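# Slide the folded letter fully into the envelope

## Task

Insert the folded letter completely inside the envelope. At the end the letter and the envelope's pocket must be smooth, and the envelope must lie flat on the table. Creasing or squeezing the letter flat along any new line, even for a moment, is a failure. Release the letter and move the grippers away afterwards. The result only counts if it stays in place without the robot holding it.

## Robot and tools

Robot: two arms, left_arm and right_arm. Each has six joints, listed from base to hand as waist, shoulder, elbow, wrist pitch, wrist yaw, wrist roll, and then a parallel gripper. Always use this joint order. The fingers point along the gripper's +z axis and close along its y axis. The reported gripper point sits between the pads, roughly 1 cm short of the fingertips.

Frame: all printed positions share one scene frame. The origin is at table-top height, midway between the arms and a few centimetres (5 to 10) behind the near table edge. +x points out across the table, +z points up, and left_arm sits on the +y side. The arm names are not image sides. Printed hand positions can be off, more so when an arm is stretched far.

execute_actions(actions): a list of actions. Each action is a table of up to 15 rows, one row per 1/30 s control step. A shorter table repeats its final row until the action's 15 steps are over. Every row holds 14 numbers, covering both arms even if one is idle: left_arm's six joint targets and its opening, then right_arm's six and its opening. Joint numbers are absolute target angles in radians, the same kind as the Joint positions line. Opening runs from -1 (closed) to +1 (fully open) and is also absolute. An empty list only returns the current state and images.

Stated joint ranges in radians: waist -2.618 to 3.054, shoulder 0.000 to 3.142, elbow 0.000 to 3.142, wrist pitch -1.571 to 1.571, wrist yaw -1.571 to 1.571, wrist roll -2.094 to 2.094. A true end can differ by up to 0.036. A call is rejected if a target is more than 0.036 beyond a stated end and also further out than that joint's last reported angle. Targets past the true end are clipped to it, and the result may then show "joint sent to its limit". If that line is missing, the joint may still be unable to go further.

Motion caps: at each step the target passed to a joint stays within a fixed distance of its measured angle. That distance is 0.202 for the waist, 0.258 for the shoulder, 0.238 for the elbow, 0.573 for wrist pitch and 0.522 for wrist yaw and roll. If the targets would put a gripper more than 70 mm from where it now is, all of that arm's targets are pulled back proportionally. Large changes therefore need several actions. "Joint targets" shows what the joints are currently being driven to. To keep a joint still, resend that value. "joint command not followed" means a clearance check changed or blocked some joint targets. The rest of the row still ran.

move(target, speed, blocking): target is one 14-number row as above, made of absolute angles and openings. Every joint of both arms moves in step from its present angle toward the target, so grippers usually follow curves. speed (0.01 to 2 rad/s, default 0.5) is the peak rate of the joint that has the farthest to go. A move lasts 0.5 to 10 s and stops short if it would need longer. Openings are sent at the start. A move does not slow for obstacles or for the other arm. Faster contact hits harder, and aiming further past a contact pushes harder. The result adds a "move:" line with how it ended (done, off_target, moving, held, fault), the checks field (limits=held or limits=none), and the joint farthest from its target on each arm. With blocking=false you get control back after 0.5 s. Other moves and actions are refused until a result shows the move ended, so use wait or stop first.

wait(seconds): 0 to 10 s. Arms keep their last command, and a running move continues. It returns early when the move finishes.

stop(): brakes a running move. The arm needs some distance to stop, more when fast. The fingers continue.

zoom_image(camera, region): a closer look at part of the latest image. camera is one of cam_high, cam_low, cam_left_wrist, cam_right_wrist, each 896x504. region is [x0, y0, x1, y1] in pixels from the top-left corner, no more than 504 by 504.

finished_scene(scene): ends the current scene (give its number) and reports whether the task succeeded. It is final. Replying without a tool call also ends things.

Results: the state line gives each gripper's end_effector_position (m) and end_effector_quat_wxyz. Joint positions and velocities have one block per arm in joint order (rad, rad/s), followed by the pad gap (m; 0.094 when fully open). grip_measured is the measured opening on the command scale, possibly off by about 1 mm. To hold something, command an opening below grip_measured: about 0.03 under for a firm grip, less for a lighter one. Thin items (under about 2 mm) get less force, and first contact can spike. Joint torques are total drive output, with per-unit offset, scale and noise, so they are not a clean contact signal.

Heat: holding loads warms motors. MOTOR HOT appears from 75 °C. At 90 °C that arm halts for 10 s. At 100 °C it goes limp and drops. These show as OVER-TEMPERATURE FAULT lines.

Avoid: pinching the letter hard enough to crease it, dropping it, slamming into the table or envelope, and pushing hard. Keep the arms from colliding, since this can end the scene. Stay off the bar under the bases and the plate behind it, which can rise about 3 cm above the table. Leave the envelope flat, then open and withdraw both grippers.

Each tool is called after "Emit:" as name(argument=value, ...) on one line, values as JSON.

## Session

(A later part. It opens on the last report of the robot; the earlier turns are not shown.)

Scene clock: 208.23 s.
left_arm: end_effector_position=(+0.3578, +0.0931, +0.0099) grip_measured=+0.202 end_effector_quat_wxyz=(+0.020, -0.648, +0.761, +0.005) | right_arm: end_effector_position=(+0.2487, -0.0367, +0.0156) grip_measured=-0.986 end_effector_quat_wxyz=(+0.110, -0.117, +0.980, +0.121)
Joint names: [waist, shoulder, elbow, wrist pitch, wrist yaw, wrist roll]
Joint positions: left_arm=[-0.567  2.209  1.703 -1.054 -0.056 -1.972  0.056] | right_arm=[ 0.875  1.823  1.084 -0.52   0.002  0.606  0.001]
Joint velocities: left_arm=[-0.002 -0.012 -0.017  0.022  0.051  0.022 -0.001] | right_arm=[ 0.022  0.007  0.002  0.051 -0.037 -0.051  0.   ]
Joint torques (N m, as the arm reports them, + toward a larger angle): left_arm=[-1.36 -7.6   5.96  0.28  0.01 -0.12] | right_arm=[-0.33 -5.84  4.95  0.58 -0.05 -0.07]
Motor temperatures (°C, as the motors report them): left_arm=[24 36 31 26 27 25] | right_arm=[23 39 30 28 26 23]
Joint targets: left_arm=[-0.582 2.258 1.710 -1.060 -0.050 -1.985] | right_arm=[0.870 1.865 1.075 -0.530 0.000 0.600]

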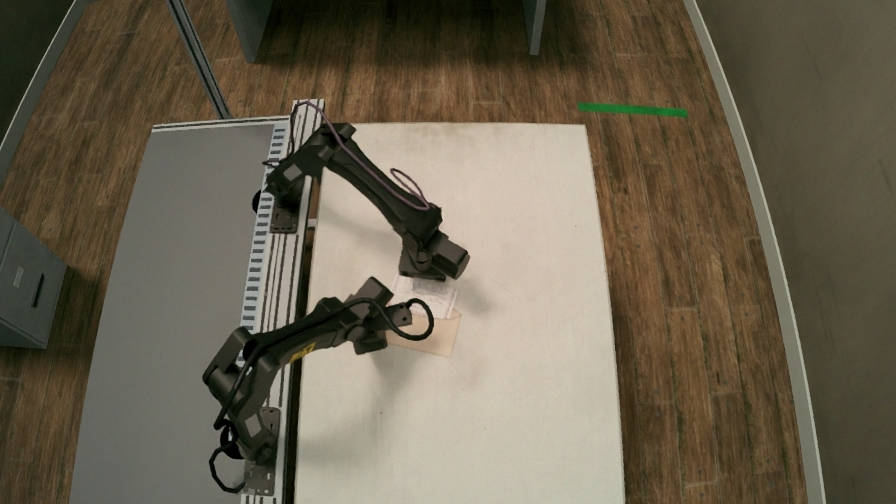

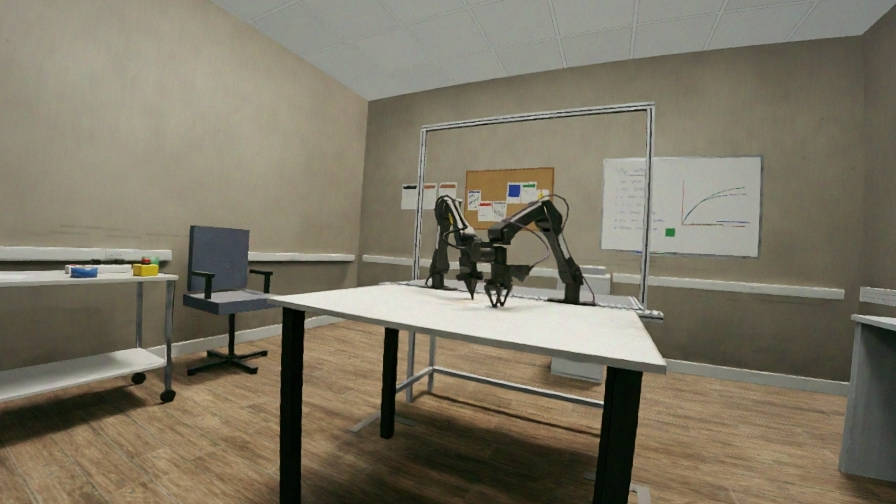

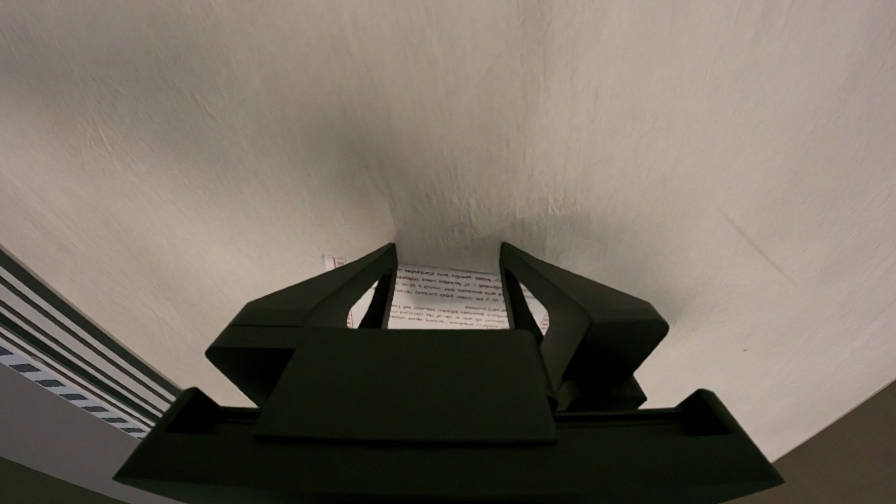

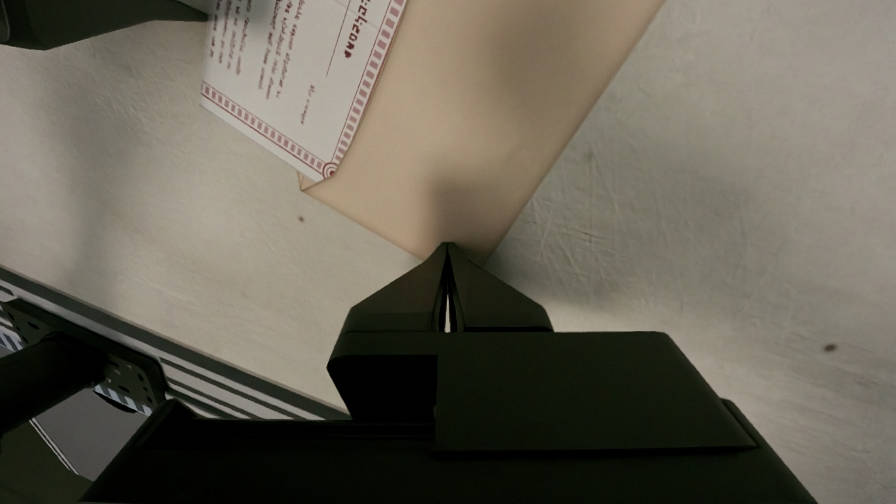

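Emit:
execute_actions(actions=[[[-0.591,2.264,1.72,-1.065,-0.05,-1.99,0.2,0.87,1.865,1.075,-0.53,0,0.6,-1]],[[-0.60,2.27,1.73,-1.072,-0.05,-1.995,0.2,0.87,1.865,1.075,-0.53,0,0.6,-1]],[[-0.609,2.276,1.741,-1.078,-0.05,-2.0,0.2,0.87,1.865,1.075,-0.53,0,0.6,-1]],[[-0.618,2.283,1.752,-1.083,-0.05,-2.005,0.2,0.87,1.865,1.075,-0.53,0,0.6,-1]],[[-0.626,2.29,1.763,-1.088,-0.05,-2.012,0.2,0.87,1.865,1.075,-0.53,0,0.6,-1]]])

Emit:
zoom_image(camera="cam_high", region=[360, 240, 500, 370])

Scene clock: 216.43 s.
left_arm: end_effector_position=(+0.3537, +0.0742, +0.0099) grip_measured=+0.202 end_effector_quat_wxyz=(+0.021, -0.642, +0.766, +0.007) | right_arm: end_effector_position=(+0.2487, -0.0367, +0.0156) grip_measured=-0.986 end_effector_quat_wxyz=(+0.110, -0.117, +0.980, +0.121)
Joint names: [waist, shoulder, elbow, wrist pitch, wrist yaw, wrist roll]
Joint positions: left_arm=[-0.611  2.241  1.755 -1.08  -0.059 -2.001  0.056] | right_arm=[ 0.875  1.823  1.084 -0.52   0.002  0.606  0.001]
Joint velocities: left_arm=[-0.007  0.002 -0.007  0.007 -0.022  0.037 -0.001] | right_arm=[-0.022 -0.012 -0.002 -0.066  0.066 -0.007  0.001]
Joint torques (N m, as the arm reports them, + toward a larger angle): left_arm=[-1.38 -7.84  6.    0.25  0.05 -0.1 ] | right_arm=[-0.33 -5.82  4.94  0.58 -0.05 -0.07]
Motor temperatures (°C, as the motors report them): left_arm=[24 36 31 26 27 25] | right_arm=[23 38 30 28 26 23]
Joint targets: left_arm=[-0.626 2.290 1.763 -1.088 -0.050 -2.012] | right_arm=[0.870 1.865 1.075 -0.530 -0.000 0.600]

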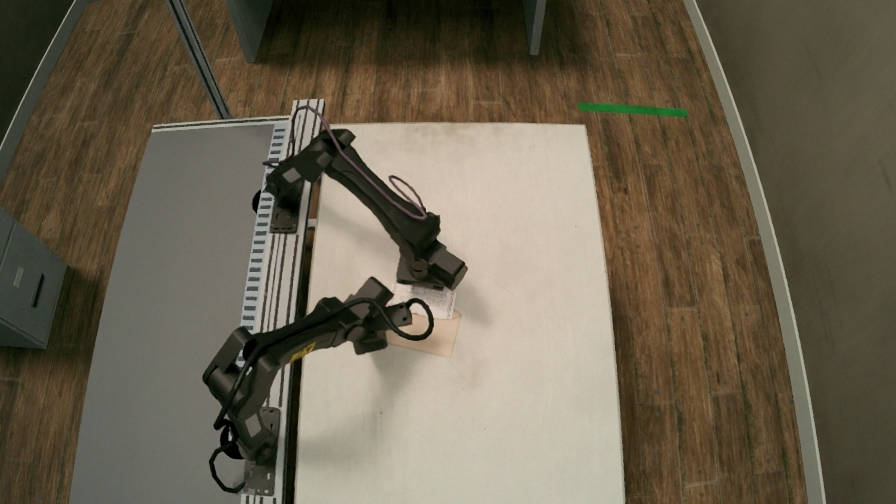

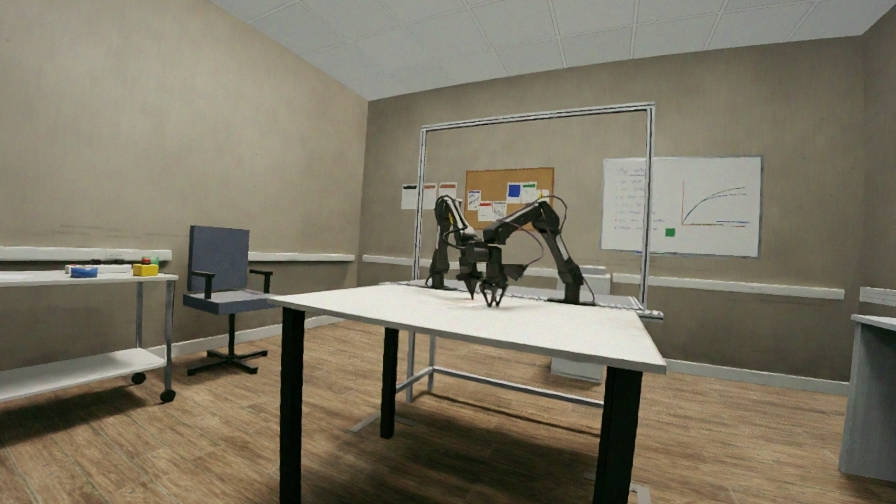

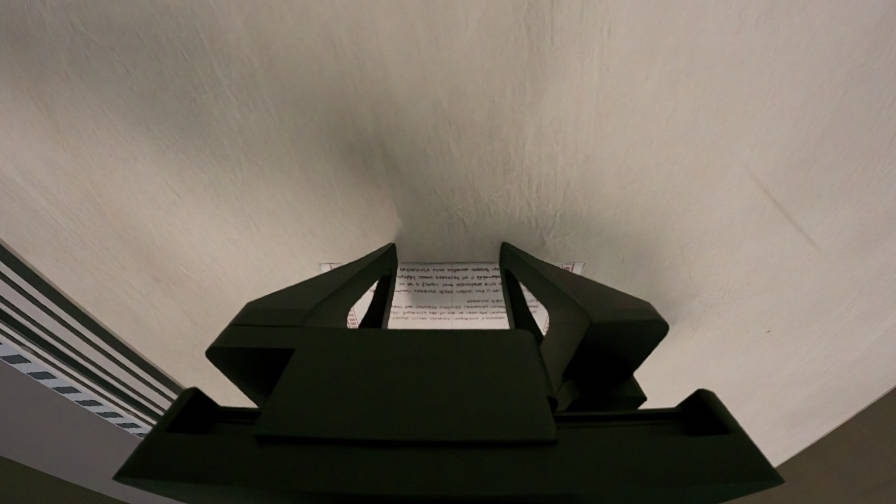

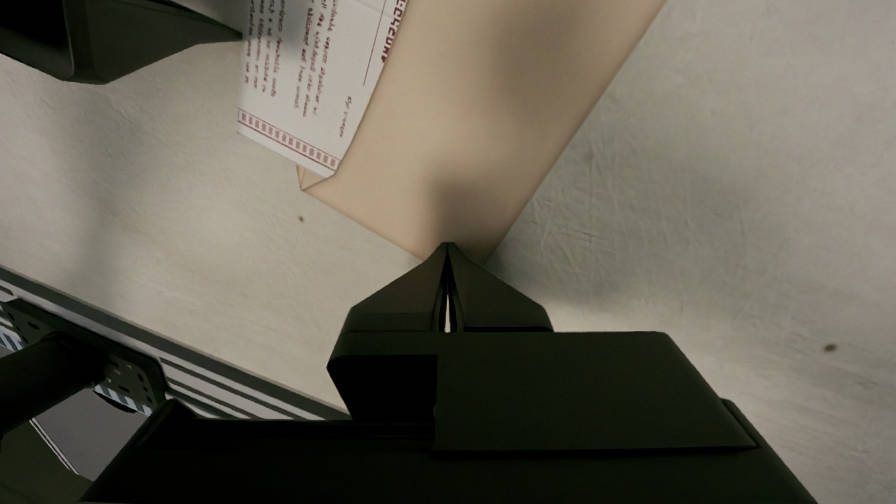

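Region (360, 240, 500, 370) of cam_high's 896x504 image, scaled by 3.600, with more detail than that image has; it fills the top 468 rows of this view, and the rest is white.

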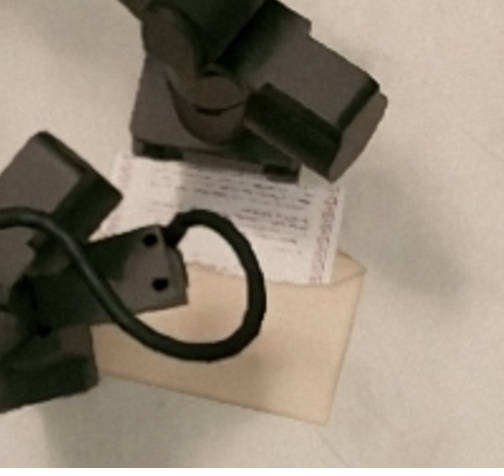

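Emit:
execute_actions(actions=[[[-0.634,2.297,1.774,-1.09,-0.05,-2.015,0.2,0.87,1.865,1.075,-0.53,0,0.6,-1]],[[-0.642,2.304,1.785,-1.094,-0.05,-2.02,0.2,0.87,1.865,1.075,-0.53,0,0.6,-1]],[[-0.65,2.311,1.797,-1.098,-0.05,-2.028,0.2,0.87,1.865,1.075,-0.53,0,0.6,-1]],[[-0.658,2.318,1.809,-1.103,-0.05,-2.036,0.2,0.87,1.865,1.075,-0.53,0,0.6,-1]]])

Scene clock: 222.87 s.
left_arm: end_effector_position=(+0.3511, +0.0595, +0.0099) grip_measured=+0.202 end_effector_quat_wxyz=(+0.022, -0.639, +0.769, +0.008) | right_arm: end_effector_position=(+0.2487, -0.0367, +0.0156) grip_measured=-0.986 end_effector_quat_wxyz=(+0.110, -0.117, +0.980, +0.121)
Joint names: [waist, shoulder, elbow, wrist pitch, wrist yaw, wrist roll]
Joint positions: left_arm=[-0.643  2.269  1.8   -1.1   -0.06  -2.024  0.056] | right_arm=[ 0.875  1.823  1.084 -0.52   0.002  0.606  0.001]
Joint velocities: left_arm=[ 0.007 -0.007  0.002 -0.066 -0.051  0.022 -0.001] | right_arm=[-0.017 -0.012 -0.022 -0.051  0.007  0.066 -0.002]
Joint torques (N m, as the arm reports them, + toward a larger angle): left_arm=[-1.41 -8.    6.05  0.3   0.04 -0.13] | right_arm=[-0.32 -5.83  4.93  0.58 -0.05 -0.07]
Motor temperatures (°C, as the motors report them): left_arm=[24 36 31 26 27 25] | right_arm=[23 38 30 28 26 23]
Joint targets: left_arm=[-0.658 2.318 1.809 -1.103 -0.050 -2.036] | right_arm=[0.870 1.865 1.075 -0.530 -0.000 0.600]

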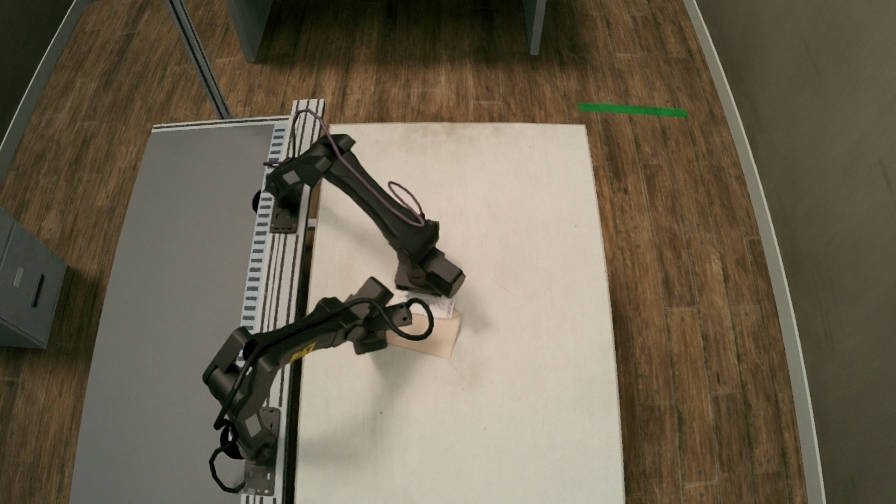

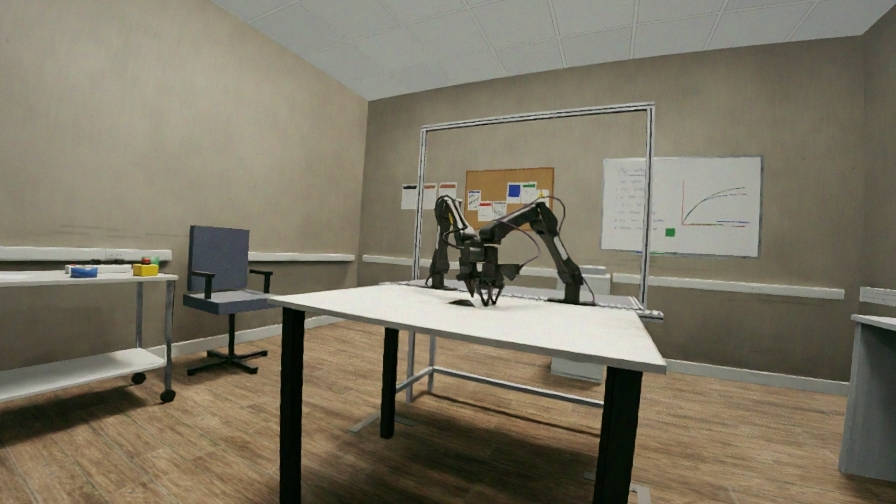

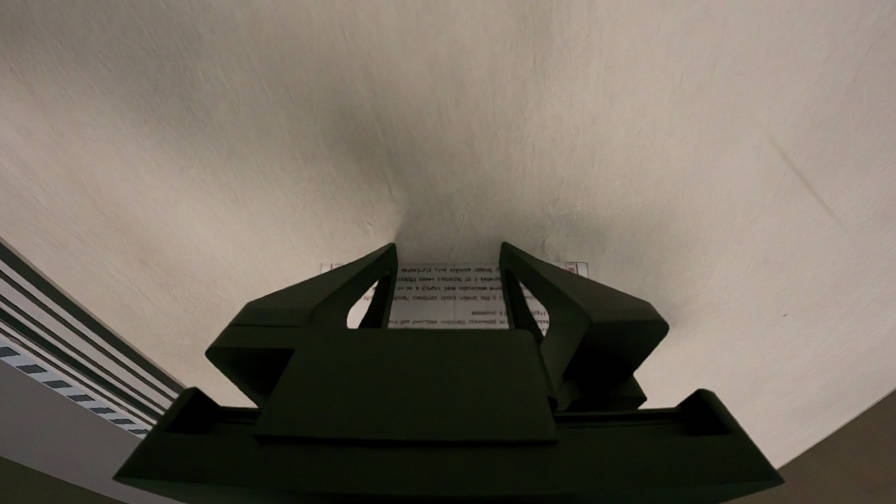

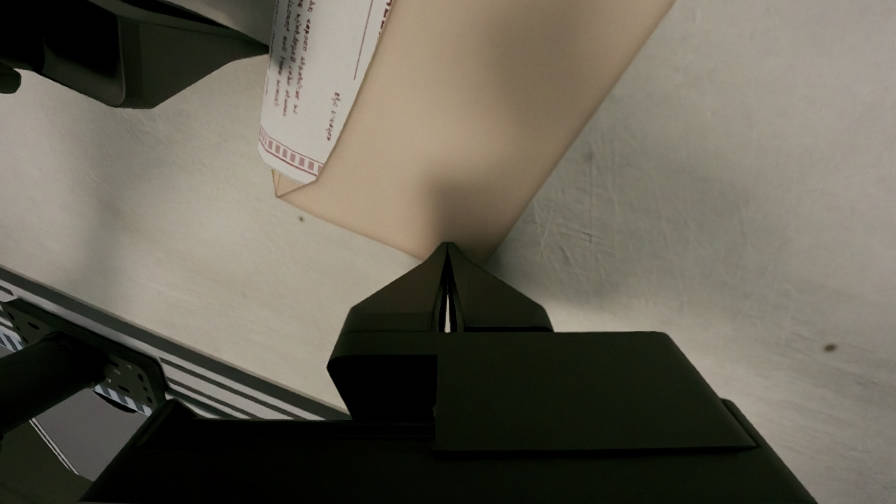

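Emit:
execute_actions(actions=[[[-0.625,2.29,1.78,-1.09,-0.05,-2.01,0.2,0.87,1.865,1.075,-0.53,0,0.6,-1]],[[-0.612,2.27,1.76,-1.085,-0.05,-2.0,0.2,0.87,1.865,1.075,-0.53,0,0.6,-1]],[[-0.595,2.25,1.74,-1.075,-0.05,-1.99,0.2,0.87,1.865,1.075,-0.53,0,0.6,-1]],[[-0.57,2.18,1.72,-1.07,-0.05,-1.97,0.2,0.87,1.83,1.075,-0.53,0,0.6,-1]],[[-0.5,2.08,1.68,-1.07,-0.05,-1.9,0.2,0.87,1.77,1.075,-0.53,0,0.6,-1]],[[-0.42,2.0,1.65,-1.07,-0.05,-1.9,0.2,0.8,1.68,1.075,-0.53,0,0.4,-1]],[[-0.35,1.95,1.65,-1.07,-0.05,-1.9,0.2,0.7,1.6,1.075,-0.53,0,0.2,-1]],[[-0.35,1.95,1.65,-1.07,-0.05,-1.9,0.2,0.62,1.6,1.075,-0.53,0,0,-1]]])

Emit:
zoom_image(camera="cam_high", region=[360, 240, 500, 370])

Scene clock: 233.60 s.
left_arm: end_effector_position=(+0.3971, +0.1773, +0.0928) grip_measured=+0.202 end_effector_quat_wxyz=(-0.054, +0.706, -0.702, +0.079) | right_arm: end_effector_position=(+0.3220, -0.1083, +0.0848) grip_measured=-0.986 end_effector_quat_wxyz=(+0.234, -0.272, +0.929, +0.092)
Joint names: [waist, shoulder, elbow, wrist pitch, wrist yaw, wrist roll]
Joint positions: left_arm=[-0.344  1.97   1.657 -1.058 -0.041 -1.909  0.056] | right_arm=[ 0.618  1.614  1.075 -0.53   0.002  0.013  0.001]
Joint velocities: left_arm=[-0.002  0.007 -0.002  0.037 -0.066  0.037 -0.001] | right_arm=[-0.002  0.012  0.007  0.066 -0.007 -0.11  -0.001]
Joint torques (N m, as the arm reports them, + toward a larger angle): left_arm=[ -0.56 -10.51   5.24   0.62  -0.14   0.08] | right_arm=[ 0.17 -9.21  6.28  0.92 -0.06 -0.05]
Motor temperatures (°C, as the motors report them): left_arm=[24 38 30 26 27 25] | right_arm=[23 39 30 28 26 23]
Joint targets: left_arm=[-0.350 1.950 1.650 -1.070 -0.050 -1.900] | right_arm=[0.620 1.600 1.075 -0.530 0.000 0.000]

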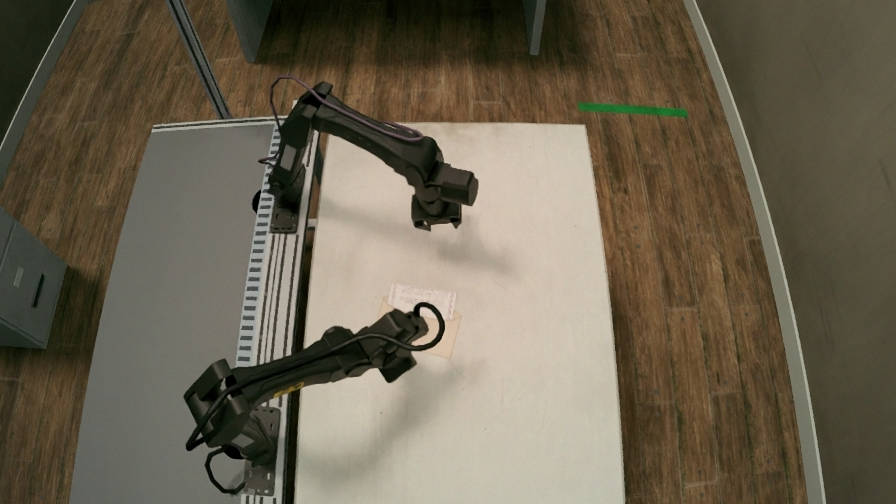

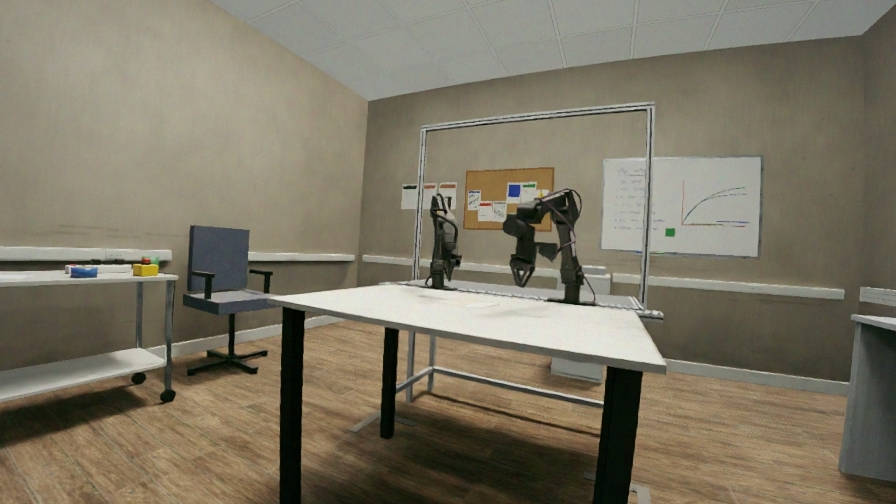

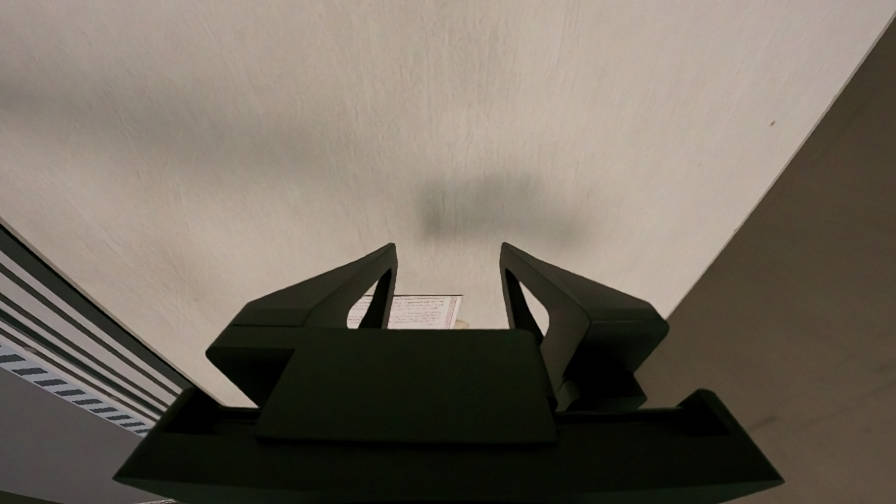

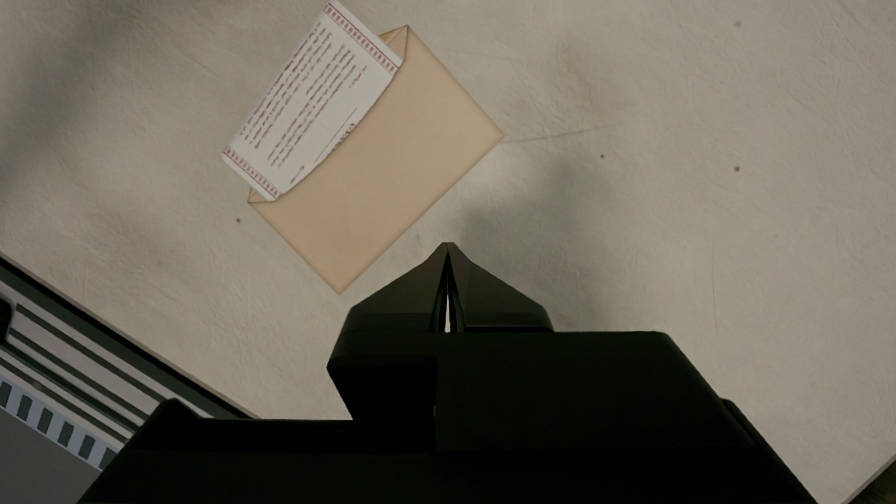

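Region (360, 240, 500, 370) of cam_high's 896x504 image, scaled by 3.600, with more detail than that image has; it fills the top 468 rows of this view, and the rest is white.

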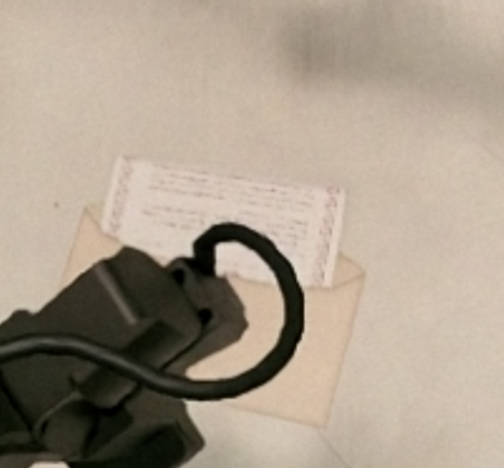

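Emit:
move(target=[-0.635,2.22,1.80,-1.12,-0.06,-2.01,1,0.735,1.90,1.255,-0.56,0,0.5,-1], speed=0.3)

Scene clock: 254.70 s.
left_arm: end_effector_position=(+0.3536, +0.0612, +0.0308) grip_measured=+1.000 end_effector_quat_wxyz=(+0.020, -0.636, +0.771, -0.017) | right_arm: end_effector_position=(+0.3175, -0.0580, +0.0275) grip_measured=-0.986 end_effector_quat_wxyz=(+0.138, -0.094, +0.979, +0.115)
Joint names: [waist, shoulder, elbow, wrist pitch, wrist yaw, wrist roll]
Joint positions: left_arm=[-0.63   2.204  1.777 -1.093 -0.044 -2.003  0.094] | right_arm=[ 0.718  1.892  1.224 -0.552  0.002  0.495  0.001]
Joint velocities: left_arm=[ 0.002 -0.017  0.002  0.051  0.007  0.022  0.   ] | right_arm=[-0.002 -0.017 -0.012 -0.007 -0.037 -0.066  0.001]
Joint torques (N m, as the arm reports them, + toward a larger angle): left_arm=[-0.48 -9.82  7.28  0.12 -0.22 -0.08] | right_arm=[ 1.13 -9.84  8.02  0.64 -0.05  0.04]
Motor temperatures (°C, as the motors report them): left_arm=[24 40 31 26 27 25] | right_arm=[23 40 31 28 26 23]
Joint targets: left_arm=[-0.635 2.220 1.800 -1.120 -0.060 -2.010] | right_arm=[0.735 1.900 1.255 -0.560 0.000 0.500]
move: off_target (left_arm, right_arm); limits=none; left_arm: farthest joint: the wrist pitch, 0.027 radians from its target (0.062 radians at the start); right_arm: farthest joint: the elbow, 0.031 radians from its target (0.180 radians at the start)

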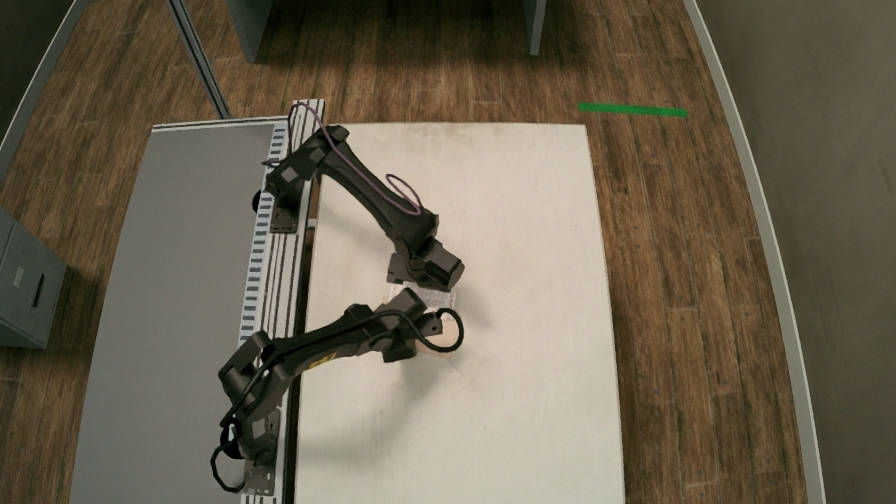

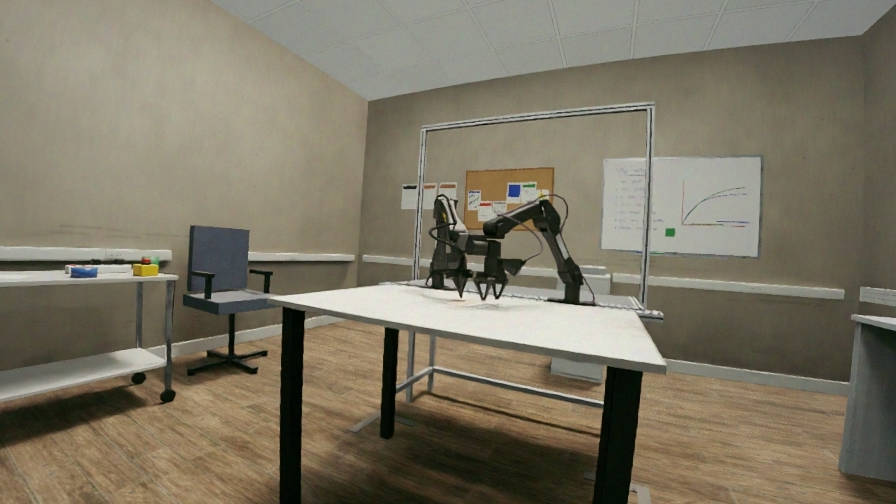

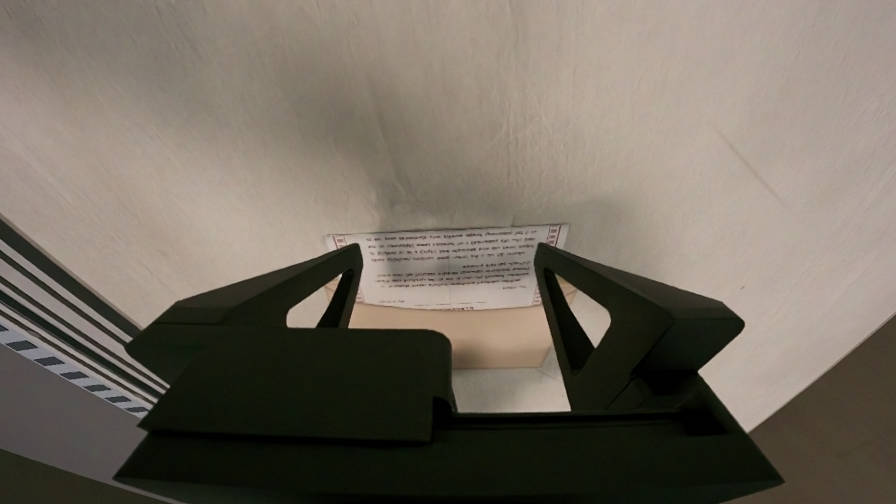

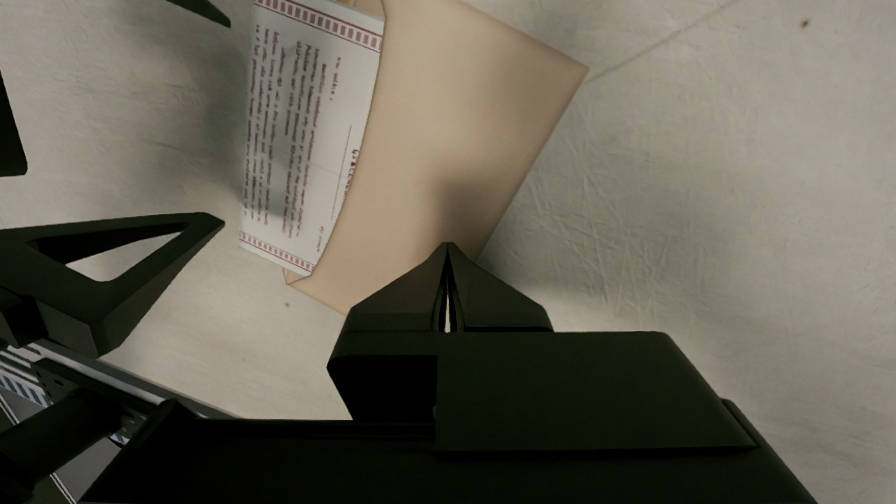

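Emit:
execute_actions(actions=[[[-0.635,2.26,1.79,-1.10,-0.06,-2.01,1,0.725,1.94,1.24,-0.56,0,0.5,-1]],[[-0.635,2.29,1.785,-1.09,-0.06,-2.01,1,0.72,1.98,1.23,-0.56,0,0.5,-1]],[[-0.635,2.31,1.785,-1.09,-0.06,-2.01,1,0.71,2.0,1.21,-0.56,0,0.5,-1]],[[-0.635,2.31,1.785,-1.09,-0.06,-2.01,1,0.695,1.985,1.19,-0.555,0,0.5,-1]],[[-0.635,2.31,1.785,-1.09,-0.06,-2.01,1,0.682,1.967,1.167,-0.55,0,0.5,-1]],[[-0.635,2.31,1.785,-1.09,-0.06,-2.01,1,0.669,1.949,1.144,-0.545,0,0.5,-1]],[[-0.635,2.31,1.785,-1.09,-0.06,-2.01,1,0.656,1.931,1.121,-0.54,0,0.5,-1]],[[-0.635,2.31,1.785,-1.09,-0.06,-2.01,1,0.643,1.913,1.098,-0.535,0,0.5,-1]]])

Scene clock: 266.23 s.
left_arm: end_effector_position=(+0.3500, +0.0637, +0.0099) grip_measured=+1.000 end_effector_quat_wxyz=(+0.014, -0.636, +0.772, +0.006) | right_arm: end_effector_position=(+0.3249, -0.0706, +0.0152) grip_measured=-0.987 end_effector_quat_wxyz=(+0.137, -0.068, +0.978, +0.139)
Joint names: [waist, shoulder, elbow, wrist pitch, wrist yaw, wrist roll]
Joint positions: left_arm=[-0.63   2.255  1.777 -1.091 -0.046 -2.003  0.094] | right_arm=[ 0.661  1.887  1.155 -0.461 -0.049  0.499  0.001]
Joint velocities: left_arm=[-0.007 -0.017  0.007  0.022 -0.095  0.007  0.   ] | right_arm=[ 0.007 -0.007 -0.007 -0.007 -0.007  0.007 -0.001]
Joint torques (N m, as the arm reports them, + toward a larger angle): left_arm=[-0.44 -7.51  5.98  0.35 -0.22 -0.06] | right_arm=[-1.15 -8.18  1.68  0.1   0.49  0.01]
Motor temperatures (°C, as the motors report them): left_arm=[24 40 31 26 27 25] | right_arm=[23 40 31 28 26 23]
Joint targets: left_arm=[-0.635 2.310 1.785 -1.090 -0.060 -2.010] | right_arm=[0.643 1.913 1.098 -0.535 0.000 0.500]

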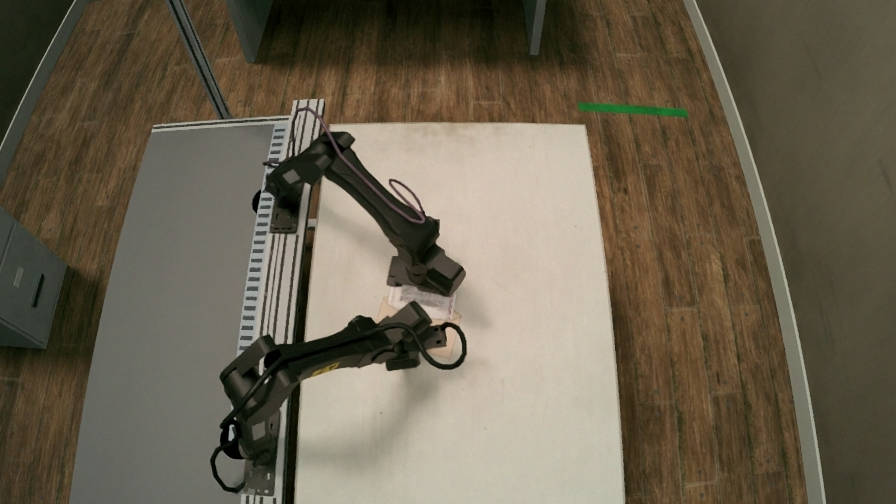

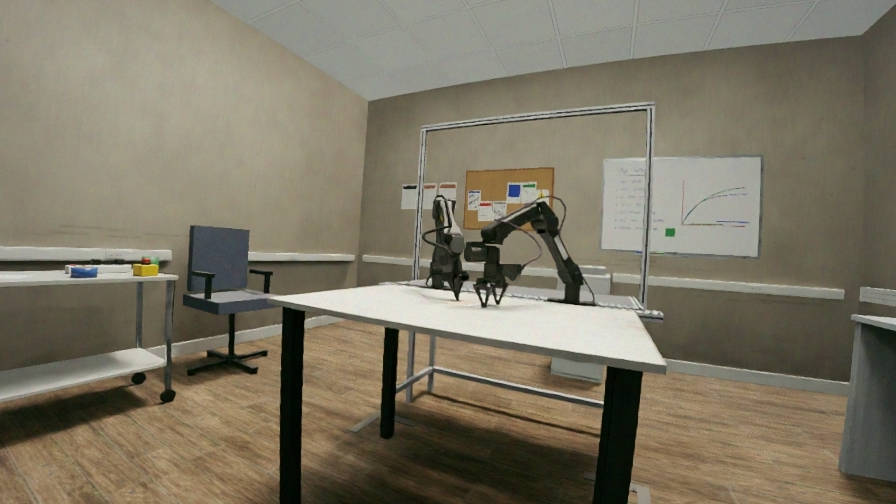

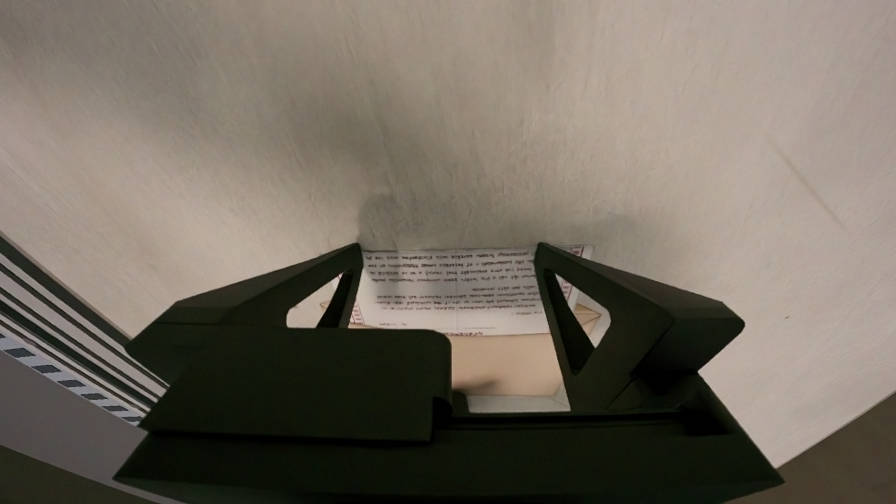

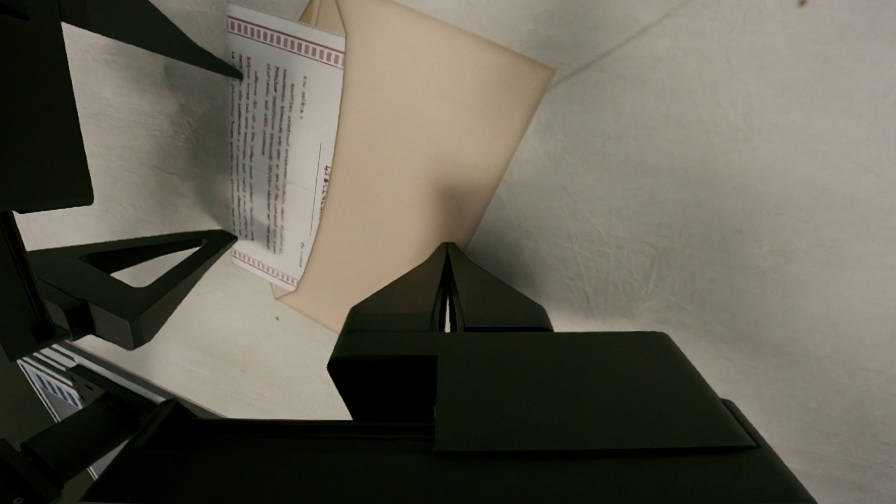

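Emit:
execute_actions(actions=[[[-0.635,2.20,1.80,-1.10,-0.06,-2.0,1,0.66,1.82,1.16,-0.5,0,0.5,-1]],[[-0.62,2.22,1.92,-1.16,-0.06,-1.98,-1,0.75,1.80,1.17,-0.46,0,0.4,-1]],[[-0.60,2.30,2.05,-1.22,-0.06,-1.96,-1,0.85,1.82,1.2,-0.42,0,0.3,-1]],[[-0.585,2.38,2.16,-1.27,-0.06,-1.95,-1,0.95,1.88,1.25,-0.38,0,0.2,-1]],[[-0.585,2.43,2.16,-1.26,-0.06,-1.95,-1,1.02,1.95,1.295,-0.34,0,0.1,-1]],[[-0.585,2.43,2.16,-1.26,-0.06,-1.95,-1,1.02,1.98,1.295,-0.34,0,0.0,-1]]])

Scene clock: 284.53 s.
left_arm: end_effector_position=(+0.4027, +0.0515, +0.0285) grip_measured=-0.980 end_effector_quat_wxyz=(+0.022, -0.635, +0.772, -0.015) | right_arm: end_effector_position=(+0.2551, +0.0690, +0.0344) grip_measured=-0.987 end_effector_quat_wxyz=(+0.226, -0.450, +0.852, +0.141)
Joint names: [waist, shoulder, elbow, wrist pitch, wrist yaw, wrist roll]
Joint positions: left_arm=[-0.588  2.423  2.145 -1.243 -0.046 -1.958  0.001] | right_arm=[ 1.014  1.974  1.268 -0.346  0.002  0.009  0.001]
Joint velocities: left_arm=[-0.007  0.002 -0.037 -0.081  0.007  0.022  0.   ] | right_arm=[-0.002  0.007  0.002 -0.022  0.066  0.007 -0.   ]
Joint torques (N m, as the arm reports them, + toward a larger angle): left_arm=[  0.23 -11.79   6.8    0.25  -0.21   0.08] | right_arm=[  0.47 -11.11   7.87   1.    -0.05  -0.1 ]
Motor temperatures (°C, as the motors report them): left_arm=[24 39 31 26 27 25] | right_arm=[23 41 30 27 26 23]
Joint targets: left_arm=[-0.585 2.430 2.160 -1.260 -0.060 -1.950] | right_arm=[1.020 1.980 1.295 -0.340 0.000 -0.000]

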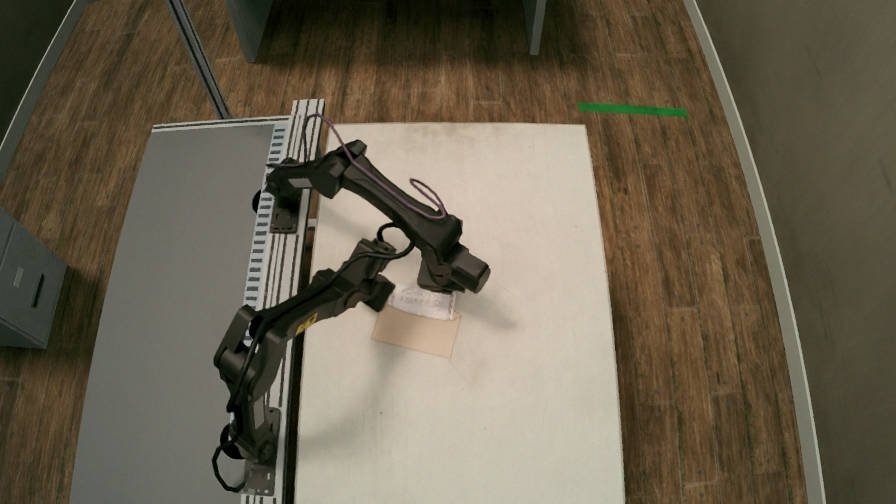

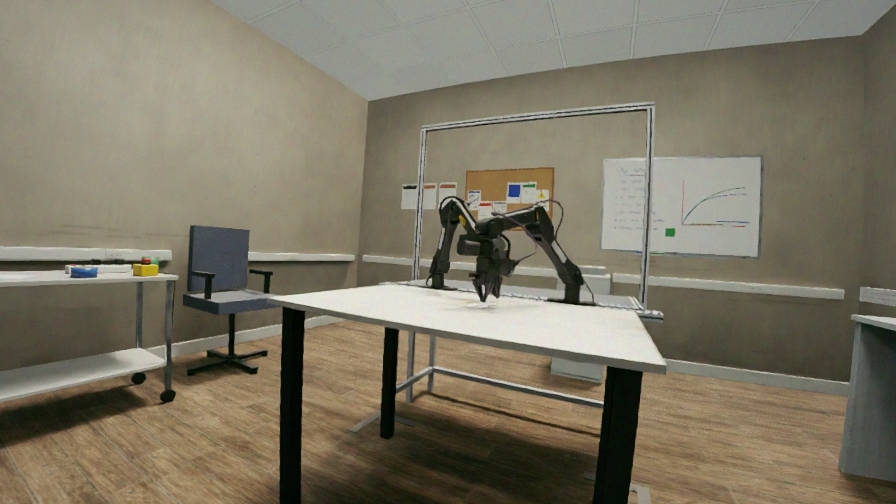

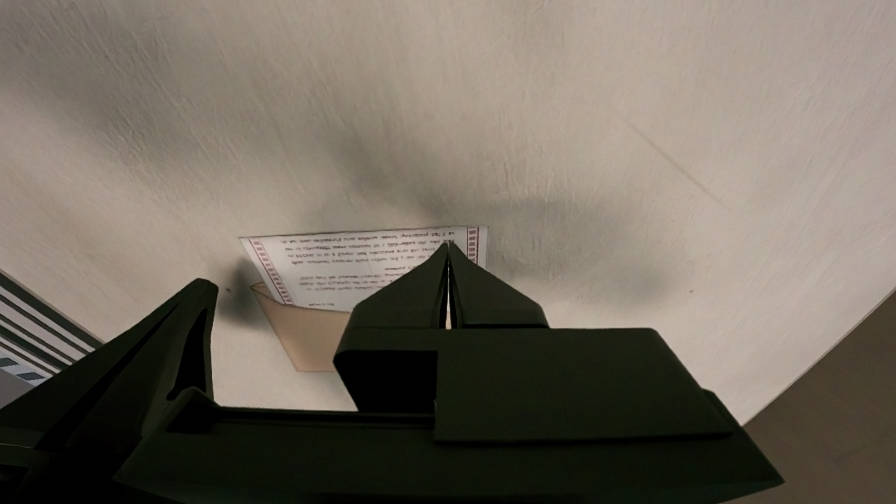

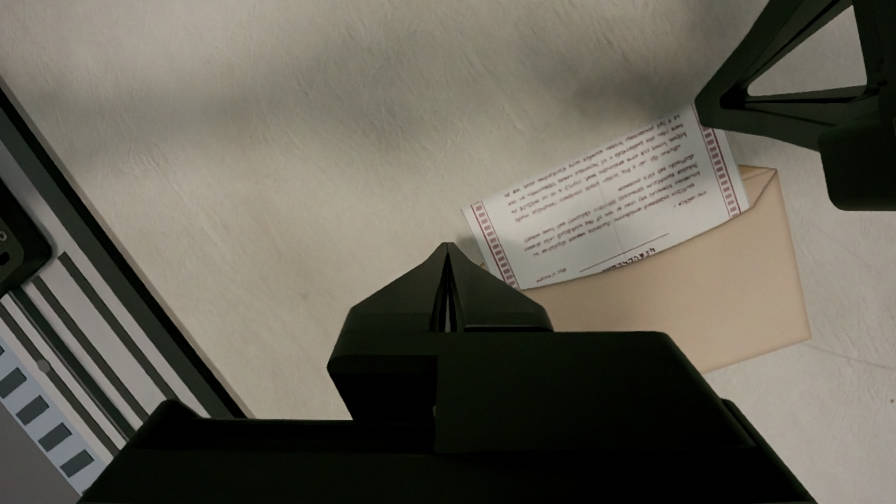

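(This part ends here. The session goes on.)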